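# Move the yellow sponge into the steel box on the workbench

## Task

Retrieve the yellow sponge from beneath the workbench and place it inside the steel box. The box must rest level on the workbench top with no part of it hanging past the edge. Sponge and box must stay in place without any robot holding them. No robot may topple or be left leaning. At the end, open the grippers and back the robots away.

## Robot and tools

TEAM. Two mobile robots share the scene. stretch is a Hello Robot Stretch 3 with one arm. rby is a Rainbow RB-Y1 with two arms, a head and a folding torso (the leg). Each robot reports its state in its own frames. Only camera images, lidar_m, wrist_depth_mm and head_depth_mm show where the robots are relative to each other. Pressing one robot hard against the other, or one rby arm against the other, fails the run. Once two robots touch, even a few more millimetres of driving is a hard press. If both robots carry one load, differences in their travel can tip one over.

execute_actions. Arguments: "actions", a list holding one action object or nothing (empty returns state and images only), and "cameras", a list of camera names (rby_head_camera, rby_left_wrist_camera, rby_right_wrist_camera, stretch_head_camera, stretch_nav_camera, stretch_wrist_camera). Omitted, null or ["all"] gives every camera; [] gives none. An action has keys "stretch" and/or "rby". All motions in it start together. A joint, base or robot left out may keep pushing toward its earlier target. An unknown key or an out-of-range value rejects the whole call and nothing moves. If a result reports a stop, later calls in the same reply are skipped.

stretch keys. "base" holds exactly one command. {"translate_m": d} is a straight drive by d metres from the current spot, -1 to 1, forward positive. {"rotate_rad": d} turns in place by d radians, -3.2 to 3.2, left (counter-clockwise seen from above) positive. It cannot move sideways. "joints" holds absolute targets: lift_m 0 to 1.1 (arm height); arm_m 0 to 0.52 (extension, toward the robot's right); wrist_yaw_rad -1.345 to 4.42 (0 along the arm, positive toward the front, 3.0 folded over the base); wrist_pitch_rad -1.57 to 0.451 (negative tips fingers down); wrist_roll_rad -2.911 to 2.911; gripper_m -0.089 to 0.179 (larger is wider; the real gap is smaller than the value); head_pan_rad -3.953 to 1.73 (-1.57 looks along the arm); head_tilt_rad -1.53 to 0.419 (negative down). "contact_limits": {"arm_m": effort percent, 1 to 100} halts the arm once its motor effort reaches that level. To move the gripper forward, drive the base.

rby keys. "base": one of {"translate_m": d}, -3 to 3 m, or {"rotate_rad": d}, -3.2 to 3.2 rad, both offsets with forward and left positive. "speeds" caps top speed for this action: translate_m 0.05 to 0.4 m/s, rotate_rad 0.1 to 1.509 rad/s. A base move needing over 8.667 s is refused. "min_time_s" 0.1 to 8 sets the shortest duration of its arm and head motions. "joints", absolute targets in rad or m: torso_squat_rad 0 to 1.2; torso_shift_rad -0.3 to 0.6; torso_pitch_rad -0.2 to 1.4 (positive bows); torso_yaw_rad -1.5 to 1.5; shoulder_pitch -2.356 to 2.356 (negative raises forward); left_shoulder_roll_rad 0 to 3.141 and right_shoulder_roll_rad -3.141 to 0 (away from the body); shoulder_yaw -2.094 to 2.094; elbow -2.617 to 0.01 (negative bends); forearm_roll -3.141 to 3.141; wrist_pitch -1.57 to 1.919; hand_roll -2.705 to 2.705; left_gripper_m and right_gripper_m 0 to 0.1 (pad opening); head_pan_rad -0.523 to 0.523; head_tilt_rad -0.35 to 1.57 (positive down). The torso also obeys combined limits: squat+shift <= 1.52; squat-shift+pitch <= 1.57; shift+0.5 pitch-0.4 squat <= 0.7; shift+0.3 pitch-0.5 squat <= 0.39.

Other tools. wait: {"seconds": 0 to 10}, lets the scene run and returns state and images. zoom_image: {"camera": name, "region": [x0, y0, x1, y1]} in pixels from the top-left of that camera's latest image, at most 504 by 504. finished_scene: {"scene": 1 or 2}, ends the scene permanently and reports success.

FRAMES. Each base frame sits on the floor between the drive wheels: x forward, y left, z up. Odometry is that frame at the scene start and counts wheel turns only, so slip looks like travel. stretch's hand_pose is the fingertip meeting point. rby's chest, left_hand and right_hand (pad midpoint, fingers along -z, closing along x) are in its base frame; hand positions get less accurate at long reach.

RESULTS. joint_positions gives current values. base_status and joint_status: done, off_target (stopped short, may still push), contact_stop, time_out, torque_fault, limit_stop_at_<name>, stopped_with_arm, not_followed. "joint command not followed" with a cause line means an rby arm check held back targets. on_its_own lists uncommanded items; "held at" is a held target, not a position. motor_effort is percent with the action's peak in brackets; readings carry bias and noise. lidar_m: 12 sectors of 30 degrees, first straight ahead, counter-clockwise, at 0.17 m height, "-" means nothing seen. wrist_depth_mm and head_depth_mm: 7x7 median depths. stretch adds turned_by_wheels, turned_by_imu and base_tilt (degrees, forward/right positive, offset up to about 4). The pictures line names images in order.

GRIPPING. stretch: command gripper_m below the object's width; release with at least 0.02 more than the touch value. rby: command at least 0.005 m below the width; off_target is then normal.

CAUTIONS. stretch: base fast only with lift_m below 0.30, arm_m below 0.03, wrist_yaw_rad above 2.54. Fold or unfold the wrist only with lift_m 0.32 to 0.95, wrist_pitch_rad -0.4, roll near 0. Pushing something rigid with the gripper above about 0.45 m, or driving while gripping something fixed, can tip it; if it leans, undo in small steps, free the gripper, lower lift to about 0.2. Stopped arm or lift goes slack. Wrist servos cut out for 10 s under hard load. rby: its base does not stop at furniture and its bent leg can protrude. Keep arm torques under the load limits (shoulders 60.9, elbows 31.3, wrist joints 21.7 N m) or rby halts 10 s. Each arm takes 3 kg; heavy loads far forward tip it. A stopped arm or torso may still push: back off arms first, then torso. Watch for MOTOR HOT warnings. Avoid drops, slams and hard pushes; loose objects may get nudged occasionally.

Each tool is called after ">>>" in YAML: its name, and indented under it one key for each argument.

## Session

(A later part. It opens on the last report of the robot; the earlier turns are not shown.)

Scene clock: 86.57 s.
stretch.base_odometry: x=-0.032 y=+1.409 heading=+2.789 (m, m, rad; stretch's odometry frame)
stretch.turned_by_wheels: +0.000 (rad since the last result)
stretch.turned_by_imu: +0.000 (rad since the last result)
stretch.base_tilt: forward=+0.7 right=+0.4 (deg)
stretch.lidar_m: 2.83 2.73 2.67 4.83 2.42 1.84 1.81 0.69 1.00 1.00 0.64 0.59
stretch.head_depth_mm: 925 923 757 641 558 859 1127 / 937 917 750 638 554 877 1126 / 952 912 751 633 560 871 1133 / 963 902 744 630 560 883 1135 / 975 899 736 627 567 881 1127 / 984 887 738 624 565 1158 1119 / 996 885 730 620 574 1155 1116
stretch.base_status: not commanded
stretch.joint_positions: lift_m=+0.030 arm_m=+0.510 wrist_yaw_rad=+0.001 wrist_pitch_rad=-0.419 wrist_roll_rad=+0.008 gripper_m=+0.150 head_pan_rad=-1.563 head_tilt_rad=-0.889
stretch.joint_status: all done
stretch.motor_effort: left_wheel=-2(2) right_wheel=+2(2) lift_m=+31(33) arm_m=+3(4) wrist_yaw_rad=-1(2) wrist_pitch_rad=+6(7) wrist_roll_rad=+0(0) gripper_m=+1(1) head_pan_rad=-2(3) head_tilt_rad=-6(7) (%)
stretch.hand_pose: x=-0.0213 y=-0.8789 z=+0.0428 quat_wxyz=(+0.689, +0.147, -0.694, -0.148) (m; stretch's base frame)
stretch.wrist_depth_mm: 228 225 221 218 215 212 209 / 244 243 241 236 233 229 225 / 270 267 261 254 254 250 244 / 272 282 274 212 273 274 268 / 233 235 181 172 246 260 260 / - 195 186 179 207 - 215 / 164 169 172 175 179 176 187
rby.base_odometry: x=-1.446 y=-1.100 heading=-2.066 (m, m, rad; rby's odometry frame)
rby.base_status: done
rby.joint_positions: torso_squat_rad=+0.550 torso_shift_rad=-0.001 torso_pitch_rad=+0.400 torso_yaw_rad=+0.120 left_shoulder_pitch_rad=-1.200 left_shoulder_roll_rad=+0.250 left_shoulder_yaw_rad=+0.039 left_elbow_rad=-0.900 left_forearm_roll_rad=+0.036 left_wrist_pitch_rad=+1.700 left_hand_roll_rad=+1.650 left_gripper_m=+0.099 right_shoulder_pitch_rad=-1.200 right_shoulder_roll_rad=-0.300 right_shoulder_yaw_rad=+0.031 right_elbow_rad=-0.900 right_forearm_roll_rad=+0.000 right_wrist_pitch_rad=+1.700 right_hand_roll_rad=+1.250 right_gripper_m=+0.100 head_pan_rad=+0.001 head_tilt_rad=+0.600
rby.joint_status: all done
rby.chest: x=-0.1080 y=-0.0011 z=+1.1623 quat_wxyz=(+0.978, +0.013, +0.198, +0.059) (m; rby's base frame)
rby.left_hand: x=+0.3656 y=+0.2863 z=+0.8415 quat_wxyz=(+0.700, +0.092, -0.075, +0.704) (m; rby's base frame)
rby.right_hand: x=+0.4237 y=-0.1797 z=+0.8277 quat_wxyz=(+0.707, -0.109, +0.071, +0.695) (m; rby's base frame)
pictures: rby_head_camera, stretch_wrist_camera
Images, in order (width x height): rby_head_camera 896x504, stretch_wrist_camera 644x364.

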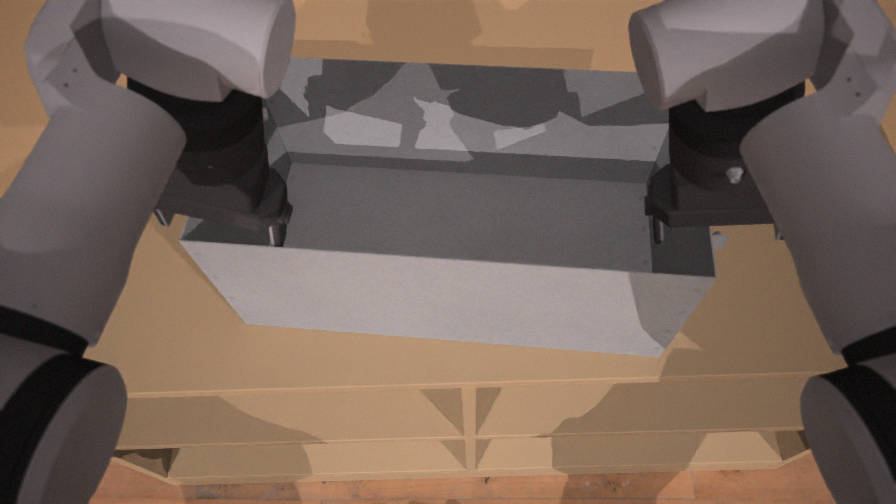

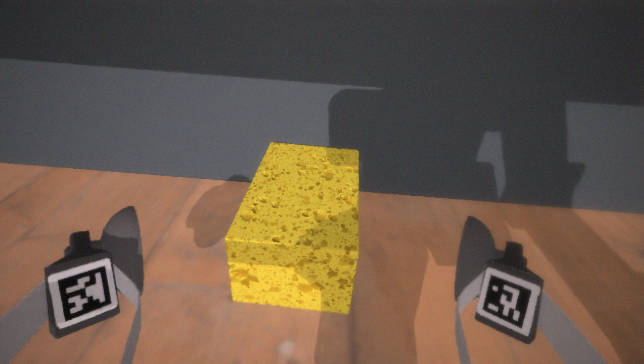

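>>> execute_actions:
  actions:
    - {"stretch":{"joints":{"gripper_m":0.03}},"rby":{"base":{"translate_m":0.06}}}
  cameras: []

>>> execute_actions:
  actions:
    - {"stretch":{"joints":{"lift_m":0.12}},"rby":{"joints":{"torso_squat_rad":0.7}}}
  cameras: ["rby_head_camera","stretch_wrist_camera","rby_left_wrist_camera","rby_right_wrist_camera"]

Scene clock: 88.57 s.
stretch.base_odometry: x=-0.032 y=+1.409 heading=+2.789 (m, m, rad; stretch's odometry frame)
stretch.turned_by_wheels: +0.000 (rad since the last result)
stretch.turned_by_imu: +0.000 (rad since the last result)
stretch.base_tilt: forward=+0.6 right=+0.3 (deg)
stretch.lidar_m: 2.83 2.74 2.69 4.83 2.42 1.84 1.81 0.69 0.99 1.00 0.64 0.59
stretch.head_depth_mm: 932 924 759 644 558 859 1128 / 935 918 755 638 552 875 1134 / 945 907 748 634 563 872 1130 / 959 901 742 630 560 882 1134 / 970 894 734 627 567 882 1118 / 983 890 734 626 565 1157 1124 / 995 880 731 620 572 1147 1111
stretch.base_status: not commanded
stretch.joint_positions: lift_m=+0.030 arm_m=+0.510 wrist_yaw_rad=+0.001 wrist_pitch_rad=-0.418 wrist_roll_rad=+0.008 gripper_m=+0.031 head_pan_rad=-1.563 head_tilt_rad=-0.889
stretch.joint_status: all done
stretch.motor_effort: left_wheel=-2(2) right_wheel=+2(2) lift_m=+30(31) arm_m=+3(4) wrist_yaw_rad=-2(2) wrist_pitch_rad=+6(7) wrist_roll_rad=+0(0) gripper_m=-13(96) head_pan_rad=-2(3) head_tilt_rad=-8(7) (%)
stretch.hand_pose: x=-0.0213 y=-0.8790 z=+0.0429 quat_wxyz=(+0.689, +0.147, -0.694, -0.147) (m; stretch's base frame)
stretch.wrist_depth_mm: 227 224 220 220 215 213 210 / 246 244 240 236 231 228 224 / 270 265 263 255 254 250 246 / 274 278 276 210 274 275 267 / 229 231 175 172 257 254 260 / 193 198 186 184 - 211 215 / 169 171 172 175 177 183 185
rby.base_odometry: x=-1.474 y=-1.153 heading=-2.065 (m, m, rad; rby's odometry frame)
rby.base_status: done
rby.joint_positions: torso_squat_rad=+0.550 torso_shift_rad=-0.001 torso_pitch_rad=+0.400 torso_yaw_rad=+0.120 left_shoulder_pitch_rad=-1.200 left_shoulder_roll_rad=+0.250 left_shoulder_yaw_rad=+0.039 left_elbow_rad=-0.900 left_forearm_roll_rad=+0.036 left_wrist_pitch_rad=+1.700 left_hand_roll_rad=+1.650 left_gripper_m=+0.099 right_shoulder_pitch_rad=-1.200 right_shoulder_roll_rad=-0.300 right_shoulder_yaw_rad=+0.031 right_elbow_rad=-0.900 right_forearm_roll_rad=+0.000 right_wrist_pitch_rad=+1.700 right_hand_roll_rad=+1.250 right_gripper_m=+0.100 head_pan_rad=+0.001 head_tilt_rad=+0.600
rby.joint_status: not commanded
rby.chest: x=-0.1080 y=-0.0011 z=+1.1623 quat_wxyz=(+0.978, +0.013, +0.198, +0.059) (m; rby's base frame)
rby.left_hand: x=+0.3656 y=+0.2863 z=+0.8415 quat_wxyz=(+0.700, +0.092, -0.075, +0.704) (m; rby's base frame)
rby.right_hand: x=+0.4237 y=-0.1797 z=+0.8277 quat_wxyz=(+0.707, -0.109, +0.071, +0.695) (m; rby's base frame)
pictures: none
No camera images: the call's "cameras" was empty. Leave "cameras" out to get every camera's image.

Scene clock: 90.23 s.
stretch.base_odometry: x=-0.032 y=+1.409 heading=+2.789 (m, m, rad; stretch's odometry frame)
stretch.turned_by_wheels: +0.000 (rad since the last result)
stretch.turned_by_imu: +0.000 (rad since the last result)
stretch.base_tilt: forward=+0.6 right=+0.4 (deg)
stretch.lidar_m: 2.83 2.74 2.70 4.82 2.42 1.84 1.81 0.69 1.00 1.00 0.64 0.59
stretch.head_depth_mm: 924 919 755 640 555 862 1132 / 940 919 754 637 554 875 1132 / 952 909 747 636 562 870 1127 / 957 902 742 632 559 882 1128 / 975 903 736 628 567 881 1120 / 986 889 733 622 564 1161 1116 / 994 883 731 620 573 1156 1113
stretch.base_status: not commanded
stretch.joint_positions: lift_m=+0.120 arm_m=+0.510 wrist_yaw_rad=+0.001 wrist_pitch_rad=-0.418 wrist_roll_rad=+0.008 gripper_m=+0.031 head_pan_rad=-1.563 head_tilt_rad=-0.889
stretch.joint_status: all done
stretch.motor_effort: left_wheel=-2(2) right_wheel=+2(2) lift_m=+53(55) arm_m=+3(4) wrist_yaw_rad=-1(1) wrist_pitch_rad=+7(6) wrist_roll_rad=+0(0) gripper_m=-10(11) head_pan_rad=-3(3) head_tilt_rad=-8(7) (%)
stretch.hand_pose: x=-0.0213 y=-0.8790 z=+0.1322 quat_wxyz=(+0.689, +0.147, -0.694, -0.147) (m; stretch's base frame)
stretch.wrist_depth_mm: 229 225 221 219 214 211 209 / 247 243 241 235 233 229 227 / 271 265 262 256 253 247 243 / 297 294 283 216 278 274 266 / 327 326 177 172 303 302 293 / 299 305 185 181 - 320 320 / 261 263 266 271 274 284 285
rby.base_odometry: x=-1.474 y=-1.153 heading=-2.065 (m, m, rad; rby's odometry frame)
rby.base_status: not commanded
rby.joint_positions: torso_squat_rad=+0.668 torso_shift_rad=-0.003 torso_pitch_rad=+0.394 torso_yaw_rad=+0.120 left_shoulder_pitch_rad=-1.200 left_shoulder_roll_rad=+0.250 left_shoulder_yaw_rad=+0.039 left_elbow_rad=-0.900 left_forearm_roll_rad=+0.036 left_wrist_pitch_rad=+1.700 left_hand_roll_rad=+1.650 left_gripper_m=+0.099 right_shoulder_pitch_rad=-1.205 right_shoulder_roll_rad=-0.302 right_shoulder_yaw_rad=+0.031 right_elbow_rad=-0.902 right_forearm_roll_rad=+0.001 right_wrist_pitch_rad=+1.701 right_hand_roll_rad=+1.250 right_gripper_m=+0.100 head_pan_rad=+0.001 head_tilt_rad=+0.600
rby.joint_status: torso_squat_rad contact_stop (moved +0.118 of +0.150)
rby.on_its_own: torso_squat_rad is held at +0.667, not at your +0.700, since a contact_stop
rby.chest: x=-0.1111 y=-0.0008 z=+1.1159 quat_wxyz=(+0.979, +0.012, +0.195, +0.059) (m; rby's base frame)
rby.left_hand: x=+0.3645 y=+0.2865 z=+0.7979 quat_wxyz=(+0.700, +0.090, -0.077, +0.705) (m; rby's base frame)
rby.right_hand: x=+0.4252 y=-0.1793 z=+0.7879 quat_wxyz=(+0.707, -0.114, +0.067, +0.694) (m; rby's base frame)
pictures: rby_head_camera, rby_left_wrist_camera, rby_right_wrist_camera, stretch_wrist_camera
Images, in order (width x height): rby_head_camera 896x504, rby_left_wrist_camera 644x364, rby_right_wrist_camera 644x364, stretch_wrist_camera 644x364.

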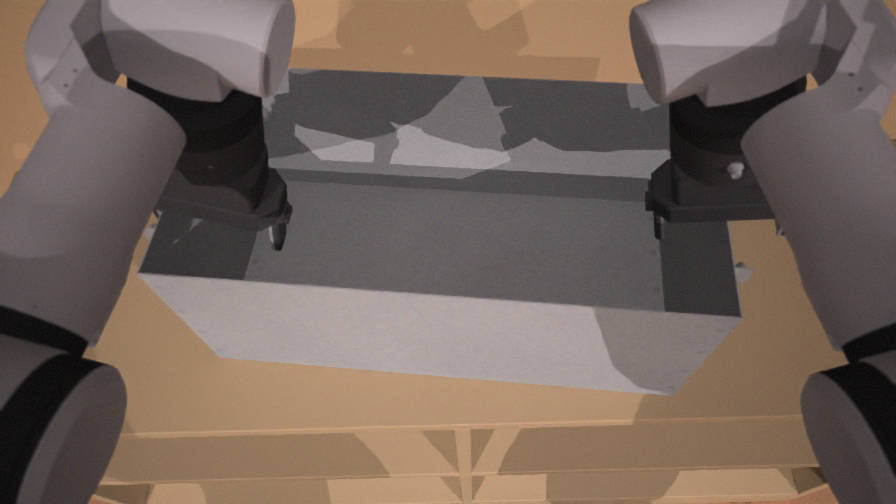

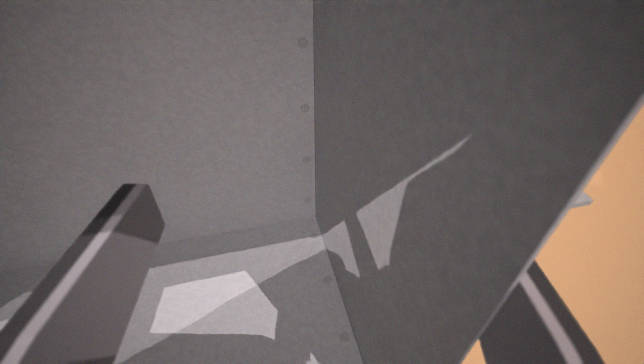

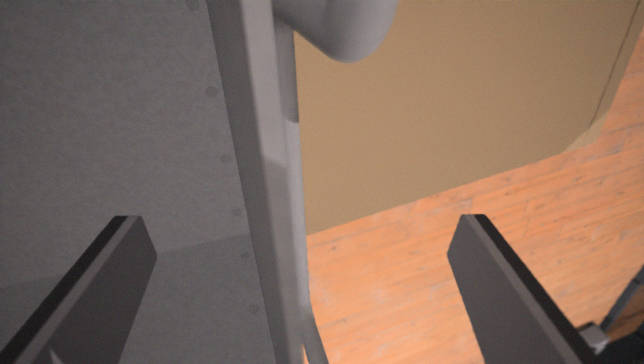

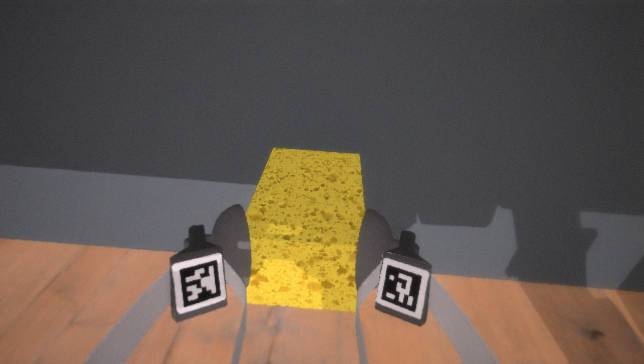

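>>> execute_actions:
  actions:
    - {"stretch":{"joints":{"lift_m":0.1,"arm_m":0.0}},"rby":{"joints":{"torso_squat_rad":0.64,"left_shoulder_roll_rad":0.3}}}
  cameras: ["rby_left_wrist_camera"]

>>> execute_actions:
  actions:
    - {"stretch":{"base":{"translate_m":-0.9}},"rby":{"joints":{"left_gripper_m":0,"right_gripper_m":0}}}
  cameras: ["rby_left_wrist_camera","rby_right_wrist_camera","stretch_nav_camera"]

Scene clock: 95.77 s.
stretch.base_odometry: x=-0.032 y=+1.409 heading=+2.789 (m, m, rad; stretch's odometry frame)
stretch.turned_by_wheels: +0.000 (rad since the last result)
stretch.turned_by_imu: +0.001 (rad since the last result)
stretch.base_tilt: forward=+0.7 right=+0.3 (deg)
stretch.lidar_m: 2.83 2.74 2.70 4.83 2.42 1.84 1.81 0.69 1.00 1.00 0.64 0.59
stretch.head_depth_mm: 930 924 759 642 556 868 1134 / 933 921 752 638 555 873 1129 / 944 914 750 634 562 875 1144 / 956 904 746 631 560 882 1141 / 971 899 738 626 568 880 1120 / 977 886 733 624 566 1163 1117 / 995 883 730 621 573 1179 1121
stretch.base_status: not commanded
stretch.joint_positions: lift_m=+0.100 arm_m=+0.001 wrist_yaw_rad=+0.001 wrist_pitch_rad=-0.391 wrist_roll_rad=+0.010 gripper_m=+0.031 head_pan_rad=-1.563 head_tilt_rad=-0.889
stretch.joint_status: all done
stretch.motor_effort: left_wheel=-2(2) right_wheel=+2(2) lift_m=+31(47) arm_m=-8(9) wrist_yaw_rad=-1(1) wrist_pitch_rad=-3(6) wrist_roll_rad=-1(1) gripper_m=-12(12) head_pan_rad=-2(3) head_tilt_rad=-7(7) (%)
stretch.hand_pose: x=-0.0214 y=-0.3734 z=+0.1192 quat_wxyz=(+0.690, +0.137, -0.697, -0.138) (m; stretch's base frame)
stretch.wrist_depth_mm: 587 704 693 688 673 659 663 / 594 750 736 741 719 710 694 / 546 581 603 607 626 646 678 / 421 429 435 215 467 482 494 / 346 348 176 173 385 382 392 / 288 294 185 181 - 317 323 / 251 254 255 263 263 271 275
rby.base_odometry: x=-1.474 y=-1.153 heading=-2.065 (m, m, rad; rby's odometry frame)
rby.base_status: not commanded
rby.joint_positions: torso_squat_rad=+0.640 torso_shift_rad=-0.003 torso_pitch_rad=+0.396 torso_yaw_rad=+0.120 left_shoulder_pitch_rad=-1.200 left_shoulder_roll_rad=+0.300 left_shoulder_yaw_rad=+0.039 left_elbow_rad=-0.900 left_forearm_roll_rad=+0.036 left_wrist_pitch_rad=+1.700 left_hand_roll_rad=+1.650 left_gripper_m=+0.099 right_shoulder_pitch_rad=-1.200 right_shoulder_roll_rad=-0.300 right_shoulder_yaw_rad=+0.031 right_elbow_rad=-0.900 right_forearm_roll_rad=+0.000 right_wrist_pitch_rad=+1.700 right_hand_roll_rad=+1.250 right_gripper_m=+0.100 head_pan_rad=+0.001 head_tilt_rad=+0.600
rby.joint_status: all done
rby.chest: x=-0.1101 y=-0.0010 z=+1.1275 quat_wxyz=(+0.979, +0.013, +0.196, +0.059) (m; rby's base frame)
rby.left_hand: x=+0.3676 y=+0.3157 z=+0.8181 quat_wxyz=(+0.686, +0.099, -0.092, +0.715) (m; rby's base frame)
rby.right_hand: x=+0.4231 y=-0.1798 z=+0.7953 quat_wxyz=(+0.707, -0.111, +0.070, +0.695) (m; rby's base frame)
pictures: rby_left_wrist_camera
Images, in order (width x height): rby_left_wrist_camera 644x364.

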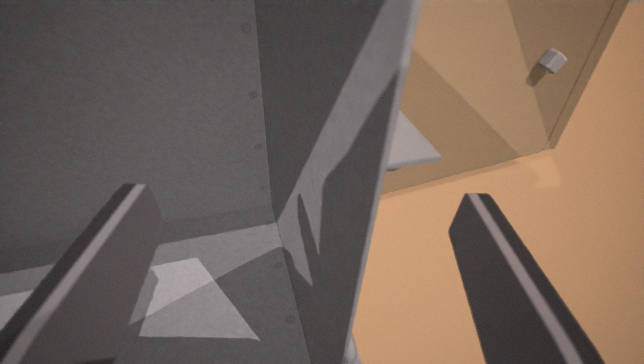

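Scene clock: 107.27 s.
stretch.base_odometry: x=+0.813 y=+1.099 heading=+2.790 (m, m, rad; stretch's odometry frame)
stretch.turned_by_wheels: +0.000 (rad since the last result)
stretch.turned_by_imu: +0.750 (rad since the last result)
stretch.base_tilt: forward=+0.4 right=+0.2 (deg)
stretch.lidar_m: 3.31 4.90 2.02 1.18 1.06 1.06 1.09 0.95 0.23 0.23 1.27 3.60
stretch.head_depth_mm: 969 913 751 643 566 1259 1131 / 1050 910 750 634 553 853 1130 / 1105 908 745 633 549 504 1097 / 1140 898 739 629 548 844 1046 / 1125 894 736 627 602 1220 1125 / 1118 882 731 637 1303 1253 1120 / 1105 878 725 1092 1401 1242 1112
stretch.base_status: done
stretch.joint_positions: lift_m=+0.101 arm_m=+0.000 wrist_yaw_rad=+0.090 wrist_pitch_rad=-0.395 wrist_roll_rad=+0.036 gripper_m=+0.030 head_pan_rad=-1.566 head_tilt_rad=-0.893
stretch.joint_status: not commanded
stretch.on_its_own: wrist_yaw_rad is held at +0.083, not at your +0.000, by its stall guard, which is not easing now
stretch.motor_effort: left_wheel=+0(27) right_wheel=-7(88) lift_m=+21(31) arm_m=+0(8) wrist_yaw_rad=-8(100) wrist_pitch_rad=-2(4) wrist_roll_rad=-12(18) gripper_m=+2(20) head_pan_rad=-1(3) head_tilt_rad=-4(7) (%)
stretch.hand_pose: x=-0.0010 y=-0.3714 z=+0.1186 quat_wxyz=(+0.687, +0.168, -0.698, -0.111) (m; stretch's base frame)
stretch.wrist_depth_mm: 838 955 - - 789 631 544 / 730 825 843 885 800 661 558 / 563 526 596 594 614 619 577 / 436 388 446 451 455 467 468 / 348 327 297 363 369 375 371 / 298 296 - 303 310 307 225 / 255 254 210 255 263 256 207
rby.base_odometry: x=-1.474 y=-1.153 heading=-2.065 (m, m, rad; rby's odometry frame)
rby.base_status: not commanded
rby.joint_positions: torso_squat_rad=+0.640 torso_shift_rad=-0.003 torso_pitch_rad=+0.396 torso_yaw_rad=+0.120 left_shoulder_pitch_rad=-1.200 left_shoulder_roll_rad=+0.304 left_shoulder_yaw_rad=+0.039 left_elbow_rad=-0.900 left_forearm_roll_rad=+0.035 left_wrist_pitch_rad=+1.700 left_hand_roll_rad=+1.650 left_gripper_m=+0.007 right_shoulder_pitch_rad=-1.199 right_shoulder_roll_rad=-0.301 right_shoulder_yaw_rad=+0.031 right_elbow_rad=-0.900 right_forearm_roll_rad=+0.000 right_wrist_pitch_rad=+1.700 right_hand_roll_rad=+1.250 right_gripper_m=+0.015 head_pan_rad=+0.001 head_tilt_rad=+0.600
rby.joint_status: left_gripper_m off_target (ended at +0.007, target +0.000); right_gripper_m off_target (ended at +0.015, target +0.000)
rby.chest: x=-0.1102 y=-0.0010 z=+1.1275 quat_wxyz=(+0.979, +0.013, +0.196, +0.059) (m; rby's base frame)
rby.left_hand: x=+0.3677 y=+0.3184 z=+0.8191 quat_wxyz=(+0.684, +0.100, -0.094, +0.716) (m; rby's base frame)
rby.right_hand: x=+0.4229 y=-0.1801 z=+0.7950 quat_wxyz=(+0.707, -0.111, +0.070, +0.695) (m; rby's base frame)
pictures: rby_left_wrist_camera, rby_right_wrist_camera, stretch_nav_camera (sideways: a quarter turn counterclockwise sets it upright)
ARM HIT: stretch's arm struck its own base hard.
Images, in order (width x height): rby_left_wrist_camera 644x364, rby_right_wrist_camera 644x364, stretch_nav_camera 672x504.

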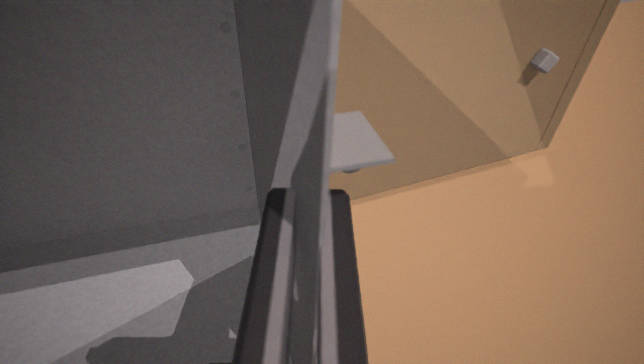

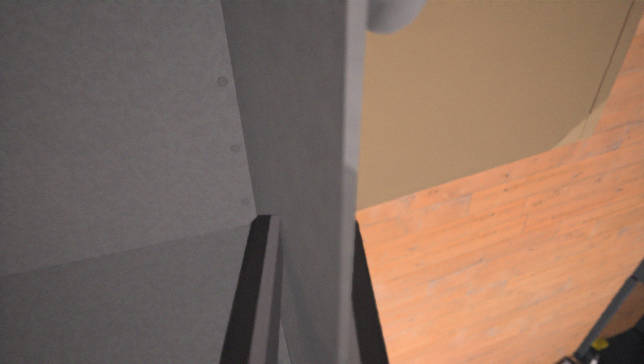

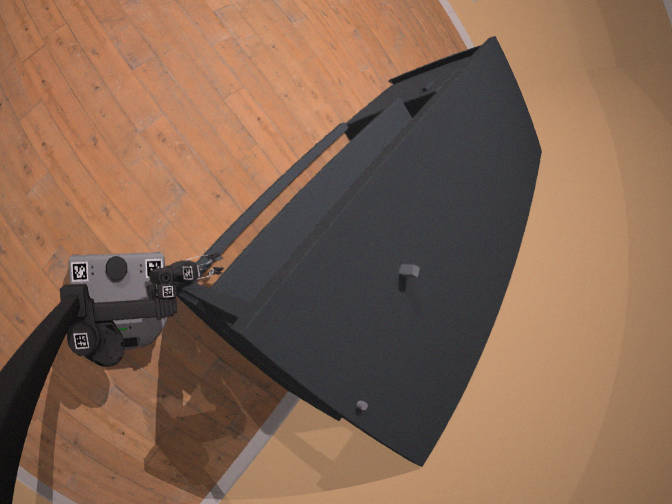

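>>> execute_actions:
  actions:
    - {"stretch":{"base":{"translate_m":0.2},"joints":{"wrist_yaw_rad":0.2,"head_tilt_rad":-1.2}},"rby":{"joints":{"torso_squat_rad":0.3}}}
  cameras: ["rby_head_camera","stretch_nav_camera","stretch_wrist_camera","rby_right_wrist_camera"]

Scene clock: 110.67 s.
stretch.base_odometry: x=+0.625 y=+1.168 heading=+2.790 (m, m, rad; stretch's odometry frame)
stretch.turned_by_wheels: +0.000 (rad since the last result)
stretch.turned_by_imu: +0.001 (rad since the last result)
stretch.base_tilt: forward=+0.6 right=+0.3 (deg)
stretch.lidar_m: 3.10 4.77 2.28 1.34 1.20 1.20 1.25 0.34 0.34 1.22 1.17 3.49
stretch.head_depth_mm: 674 615 566 896 964 1201 1122 / 675 615 580 922 1243 1199 - / 672 613 959 1282 1258 - - / 668 632 984 1354 1291 - - / 669 1046 1410 1359 1262 1186 1111 / 698 1095 1447 1357 1260 1177 1111 / 1150 1507 1456 1356 1258 1173 1102
stretch.base_status: done
stretch.joint_positions: lift_m=+0.101 arm_m=+0.000 wrist_yaw_rad=+0.190 wrist_pitch_rad=-0.374 wrist_roll_rad=+0.014 gripper_m=+0.030 head_pan_rad=-1.566 head_tilt_rad=-1.185
stretch.joint_status: all done
stretch.motor_effort: left_wheel=-1(4) right_wheel=+0(3) lift_m=+22(22) arm_m=-2(3) wrist_yaw_rad=+9(8) wrist_pitch_rad=-9(10) wrist_roll_rad=-2(12) gripper_m=+0(1) head_pan_rad=-1(1) head_tilt_rad=-10(39) (%)
stretch.hand_pose: x=+0.0219 y=-0.3708 z=+0.1234 quat_wxyz=(+0.700, +0.196, -0.684, -0.066) (m; stretch's base frame)
stretch.wrist_depth_mm: - - 867 - - 837 675 / 836 850 844 977 - 831 684 / 586 599 567 633 669 678 672 / 434 449 469 418 489 500 516 / 355 357 380 373 313 394 400 / 298 304 - 312 273 266 330 / 256 259 265 270 265 232 271
rby.base_odometry: x=-1.474 y=-1.153 heading=-2.065 (m, m, rad; rby's odometry frame)
rby.base_status: not commanded
rby.joint_positions: torso_squat_rad=+0.300 torso_shift_rad=-0.003 torso_pitch_rad=+0.396 torso_yaw_rad=+0.120 left_shoulder_pitch_rad=-1.200 left_shoulder_roll_rad=+0.300 left_shoulder_yaw_rad=+0.039 left_elbow_rad=-0.900 left_forearm_roll_rad=+0.036 left_wrist_pitch_rad=+1.700 left_hand_roll_rad=+1.650 left_gripper_m=+0.000 right_shoulder_pitch_rad=-1.200 right_shoulder_roll_rad=-0.300 right_shoulder_yaw_rad=+0.031 right_elbow_rad=-0.900 right_forearm_roll_rad=+0.000 right_wrist_pitch_rad=+1.700 right_hand_roll_rad=+1.250 right_gripper_m=+0.000 head_pan_rad=+0.001 head_tilt_rad=+0.600
rby.joint_status: all done
rby.on_its_own: left_gripper_m moved -0.006 to your old target +0.000; right_gripper_m moved -0.015 to your old target +0.000
rby.chest: x=-0.1104 y=-0.0011 z=+1.2347 quat_wxyz=(+0.979, +0.013, +0.196, +0.059) (m; rby's base frame)
rby.left_hand: x=+0.3672 y=+0.3155 z=+0.9251 quat_wxyz=(+0.686, +0.099, -0.092, +0.715) (m; rby's base frame)
rby.right_hand: x=+0.4225 y=-0.1797 z=+0.9021 quat_wxyz=(+0.707, -0.111, +0.070, +0.695) (m; rby's base frame)
pictures: rby_head_camera, rby_right_wrist_camera, stretch_nav_camera (sideways: a quarter turn counterclockwise sets it upright), stretch_wrist_camera
Images, in order (width x height): rby_head_camera 896x504, rby_right_wrist_camera 644x364, stretch_nav_camera 672x504, stretch_wrist_camera 644x364.

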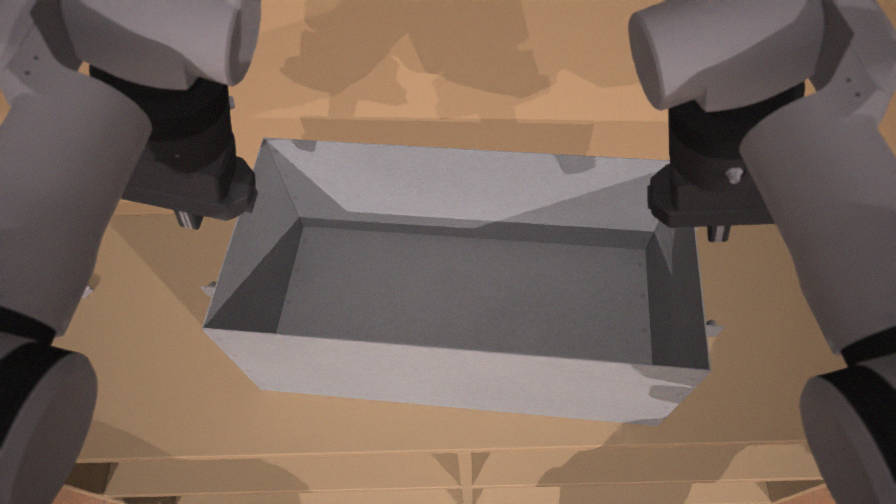

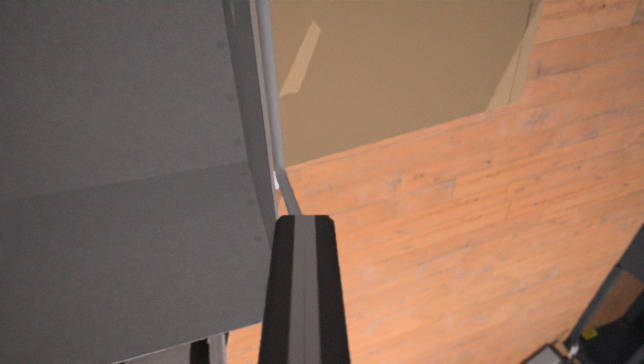

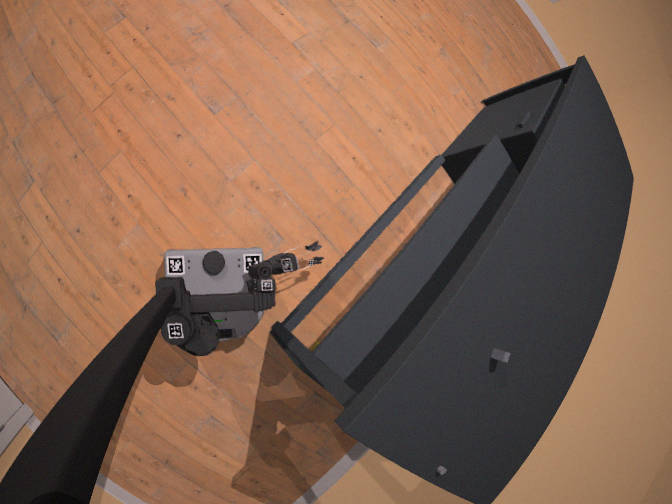

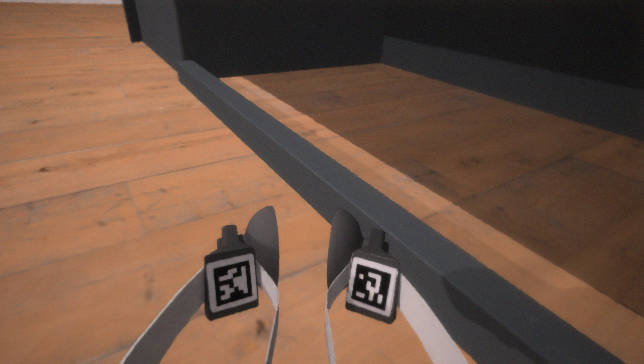

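>>> execute_actions:
  actions:
    - {"stretch":{"base":{"rotate_rad":-0.75},"joints":{"wrist_yaw_rad":0.0,"wrist_pitch_rad":-0.42,"gripper_m":0.15,"head_tilt_rad":-0.9}},"rby":{"base":{"translate_m":-0.07},"joints":{"left_gripper_m":0.1,"right_gripper_m":0.1,"left_shoulder_roll_rad":0.24,"right_shoulder_roll_rad":-0.33}}}
  cameras: ["rby_head_camera","stretch_nav_camera","stretch_wrist_camera","rby_right_wrist_camera","rby_left_wrist_camera"]

Scene clock: 114.03 s.
stretch.base_odometry: x=+0.625 y=+1.168 heading=+2.041 (m, m, rad; stretch's odometry frame)
stretch.turned_by_wheels: -0.748 (rad since the last result)
stretch.turned_by_imu: -0.728 (rad since the last result)
stretch.base_tilt: forward=+0.6 right=+0.3 (deg)
stretch.lidar_m: 3.46 3.05 4.89 3.54 1.54 1.18 1.18 1.28 1.11 0.35 1.12 1.17
stretch.head_depth_mm: 960 1118 1312 1557 1438 1273 1136 / 973 1108 1333 1588 1433 1259 1129 / 989 889 734 627 664 1237 1145 / 999 890 733 624 668 1018 - / 994 876 726 622 887 1195 1124 / 1004 865 722 618 898 1212 1119 / 1010 861 719 614 896 1202 1111
stretch.base_status: rotate_rad off_target (by the wheels' count: -0.7481 of -0.7500)
stretch.joint_positions: lift_m=+0.101 arm_m=+0.001 wrist_yaw_rad=+0.232 wrist_pitch_rad=-0.385 wrist_roll_rad=+0.021 gripper_m=+0.149 head_pan_rad=-1.566 head_tilt_rad=-0.902
stretch.joint_status: wrist_yaw_rad off_target (ended at +0.232, target +0.000); the others done
stretch.on_its_own: right_wheel is at rest, and its effort (-50) is outside its rest range (-18 to +18); wrist_yaw_rad is at rest, and its effort (-100) is outside its rest range (-12 to +12)
stretch.motor_effort: left_wheel=+18(19) right_wheel=-50(54) lift_m=+20(21) arm_m=-11(10) wrist_yaw_rad=-100(100) wrist_pitch_rad=-13(13) wrist_roll_rad=-5(11) gripper_m=+36(98) head_pan_rad=-1(1) head_tilt_rad=+1(30) (%)
stretch.hand_pose: x=+0.0311 y=-0.3683 z=+0.1209 quat_wxyz=(+0.698, +0.214, -0.681, -0.056) (m; stretch's base frame)
stretch.wrist_depth_mm: 961 908 814 777 700 139 74 / 820 878 855 791 750 85 79 / 590 586 608 606 619 90 84 / 437 447 455 461 345 97 90 / 292 367 365 373 207 104 99 / - 241 242 308 - 113 109 / 251 248 218 210 202 122 130
rby.base_odometry: x=-1.441 y=-1.091 heading=-2.066 (m, m, rad; rby's odometry frame)
rby.base_status: done
rby.joint_positions: torso_squat_rad=+0.300 torso_shift_rad=-0.003 torso_pitch_rad=+0.396 torso_yaw_rad=+0.120 left_shoulder_pitch_rad=-1.200 left_shoulder_roll_rad=+0.240 left_shoulder_yaw_rad=+0.039 left_elbow_rad=-0.900 left_forearm_roll_rad=+0.036 left_wrist_pitch_rad=+1.700 left_hand_roll_rad=+1.650 left_gripper_m=+0.099 right_shoulder_pitch_rad=-1.200 right_shoulder_roll_rad=-0.330 right_shoulder_yaw_rad=+0.031 right_elbow_rad=-0.900 right_forearm_roll_rad=+0.000 right_wrist_pitch_rad=+1.700 right_hand_roll_rad=+1.250 right_gripper_m=+0.100 head_pan_rad=+0.001 head_tilt_rad=+0.600
rby.joint_status: all done
rby.chest: x=-0.1104 y=-0.0011 z=+1.2347 quat_wxyz=(+0.979, +0.013, +0.196, +0.059) (m; rby's base frame)
rby.left_hand: x=+0.3639 y=+0.2802 z=+0.9142 quat_wxyz=(+0.702, +0.089, -0.073, +0.702) (m; rby's base frame)
rby.right_hand: x=+0.4276 y=-0.1972 z=+0.9069 quat_wxyz=(+0.714, -0.121, +0.074, +0.686) (m; rby's base frame)
pictures: rby_head_camera, rby_left_wrist_camera, rby_right_wrist_camera, stretch_nav_camera (sideways: a quarter turn counterclockwise sets it upright), stretch_wrist_camera
Images, in order (width x height): rby_head_camera 896x504, rby_left_wrist_camera 644x364, rby_right_wrist_camera 644x364, stretch_nav_camera 672x504, stretch_wrist_camera 644x364.

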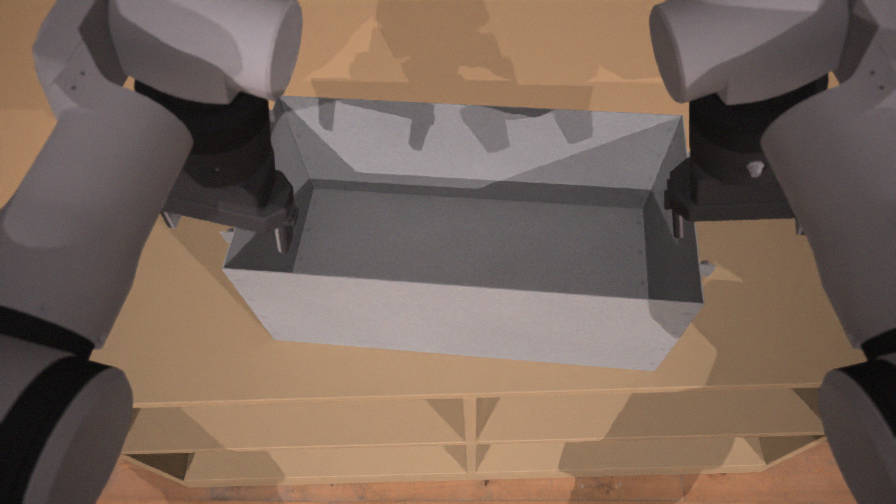

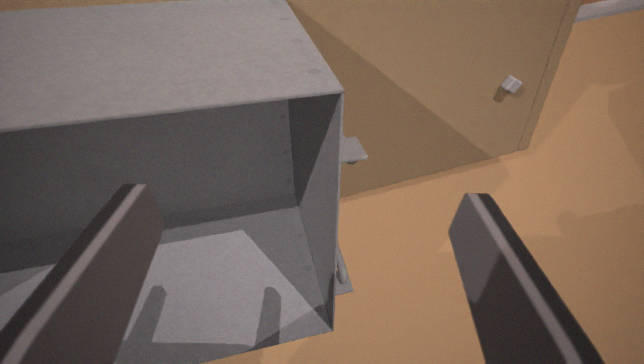

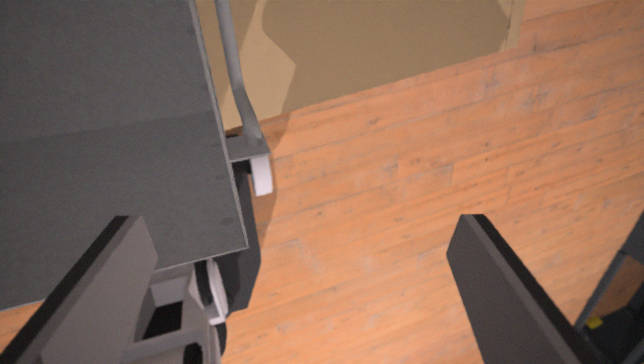

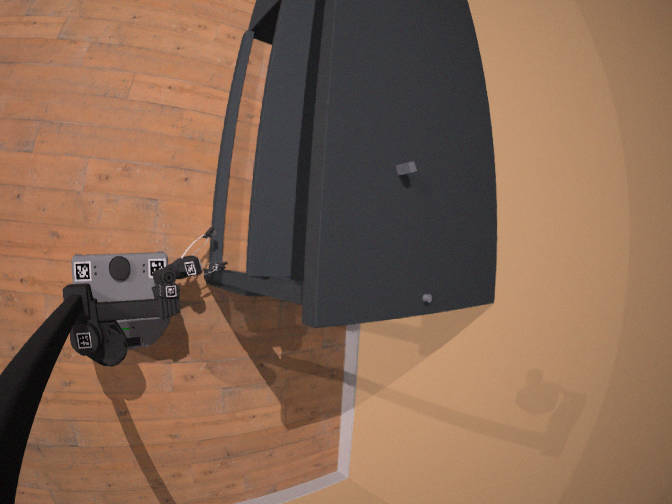

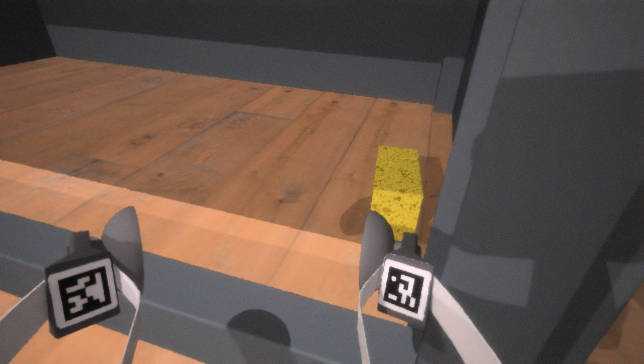

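>>> execute_actions:
  actions:
    - {"stretch":{"base":{"translate_m":0.12},"joints":{"wrist_yaw_rad":0.1}},"rby":{"joints":{"torso_squat_rad":0.6}}}
  cameras: ["rby_head_camera","stretch_wrist_camera","rby_right_wrist_camera","rby_left_wrist_camera"]

Scene clock: 117.00 s.
stretch.base_odometry: x=+0.570 y=+1.275 heading=+2.041 (m, m, rad; stretch's odometry frame)
stretch.turned_by_wheels: +0.000 (rad since the last result)
stretch.turned_by_imu: +0.000 (rad since the last result)
stretch.base_tilt: forward=+0.7 right=+0.2 (deg)
stretch.lidar_m: 3.35 2.96 4.87 3.87 1.72 1.31 1.30 1.41 0.37 0.85 1.12 1.07
stretch.head_depth_mm: 974 1060 804 647 1361 1273 1141 / 984 898 741 633 589 1218 1133 / 995 892 736 626 895 1083 1147 / 1001 882 732 623 891 1193 - / 1006 872 726 622 907 1204 1116 / 1017 870 720 616 903 1210 1111 / 1011 862 719 614 911 1212 1111
stretch.base_status: done
stretch.joint_positions: lift_m=+0.101 arm_m=+0.001 wrist_yaw_rad=+0.102 wrist_pitch_rad=-0.397 wrist_roll_rad=+0.032 gripper_m=+0.150 head_pan_rad=-1.566 head_tilt_rad=-0.902
stretch.joint_status: all done
stretch.motor_effort: left_wheel=+2(18) right_wheel=-3(36) lift_m=+17(17) arm_m=-7(10) wrist_yaw_rad=-1(92) wrist_pitch_rad=-9(14) wrist_roll_rad=-10(12) gripper_m=+1(26) head_pan_rad=-2(2) head_tilt_rad=+1(1) (%)
stretch.hand_pose: x=+0.0016 y=-0.3714 z=+0.1182 quat_wxyz=(+0.689, +0.173, -0.696, -0.107) (m; stretch's base frame)
stretch.wrist_depth_mm: 849 800 765 734 704 463 259 / 785 819 809 795 747 433 250 / 562 571 578 592 609 413 247 / 434 435 441 453 415 352 186 / 360 360 355 362 355 341 197 / - 235 235 304 304 - 211 / 243 230 214 208 206 203 200
rby.base_odometry: x=-1.441 y=-1.091 heading=-2.066 (m, m, rad; rby's odometry frame)
rby.base_status: not commanded
rby.joint_positions: torso_squat_rad=+0.538 torso_shift_rad=-0.006 torso_pitch_rad=+0.388 torso_yaw_rad=+0.121 left_shoulder_pitch_rad=-1.205 left_shoulder_roll_rad=+0.242 left_shoulder_yaw_rad=+0.040 left_elbow_rad=-0.903 left_forearm_roll_rad=+0.036 left_wrist_pitch_rad=+1.701 left_hand_roll_rad=+1.650 left_gripper_m=+0.098 right_shoulder_pitch_rad=-1.200 right_shoulder_roll_rad=-0.330 right_shoulder_yaw_rad=+0.031 right_elbow_rad=-0.900 right_forearm_roll_rad=+0.000 right_wrist_pitch_rad=+1.700 right_hand_roll_rad=+1.250 right_gripper_m=+0.100 head_pan_rad=+0.001 head_tilt_rad=+0.600
rby.joint_status: torso_squat_rad contact_stop (moved +0.238 of +0.300)
rby.on_its_own: torso_squat_rad is held at +0.538, not at your +0.600, since a contact_stop
rby.chest: x=-0.1142 y=-0.0015 z=+1.1680 quat_wxyz=(+0.979, +0.013, +0.192, +0.059) (m; rby's base frame)
rby.left_hand: x=+0.3650 y=+0.2801 z=+0.8546 quat_wxyz=(+0.702, +0.084, -0.079, +0.703) (m; rby's base frame)
rby.right_hand: x=+0.4263 y=-0.1969 z=+0.8440 quat_wxyz=(+0.714, -0.123, +0.071, +0.686) (m; rby's base frame)
pictures: rby_head_camera, rby_left_wrist_camera, rby_right_wrist_camera, stretch_wrist_camera
Images, in order (width x height): rby_head_camera 896x504, rby_left_wrist_camera 644x364, rby_right_wrist_camera 644x364, stretch_wrist_camera 644x364.

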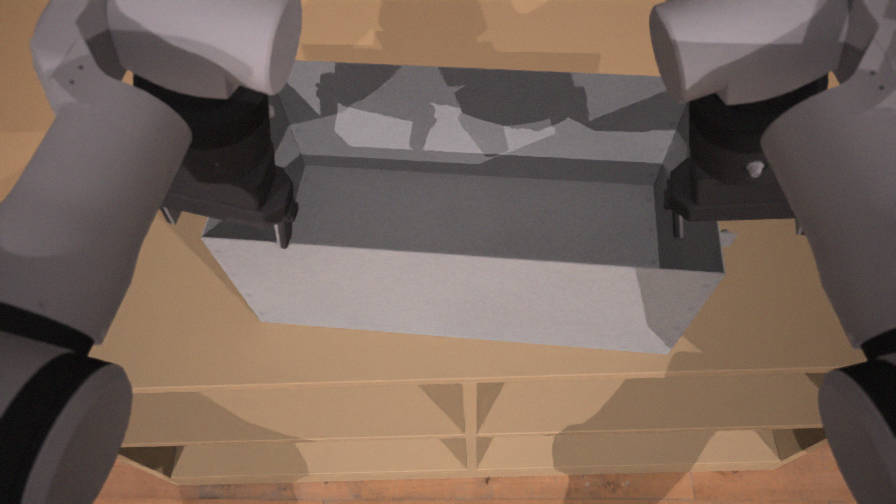

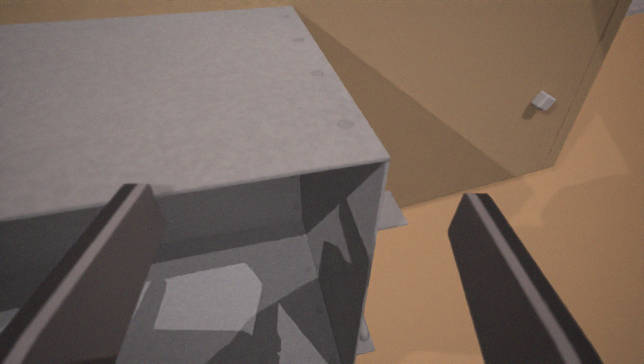

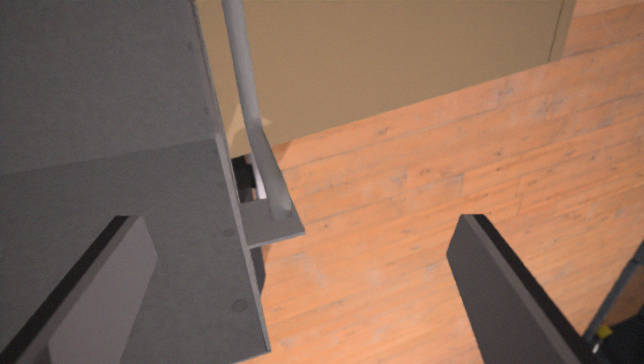

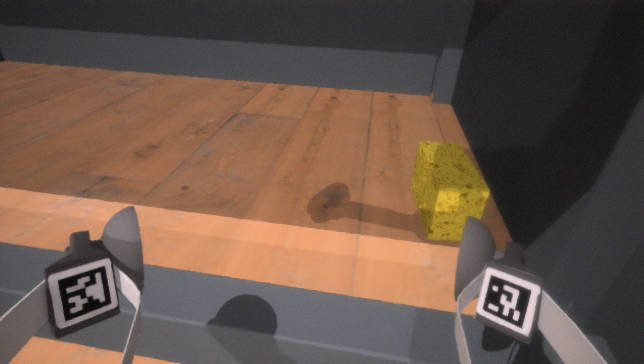

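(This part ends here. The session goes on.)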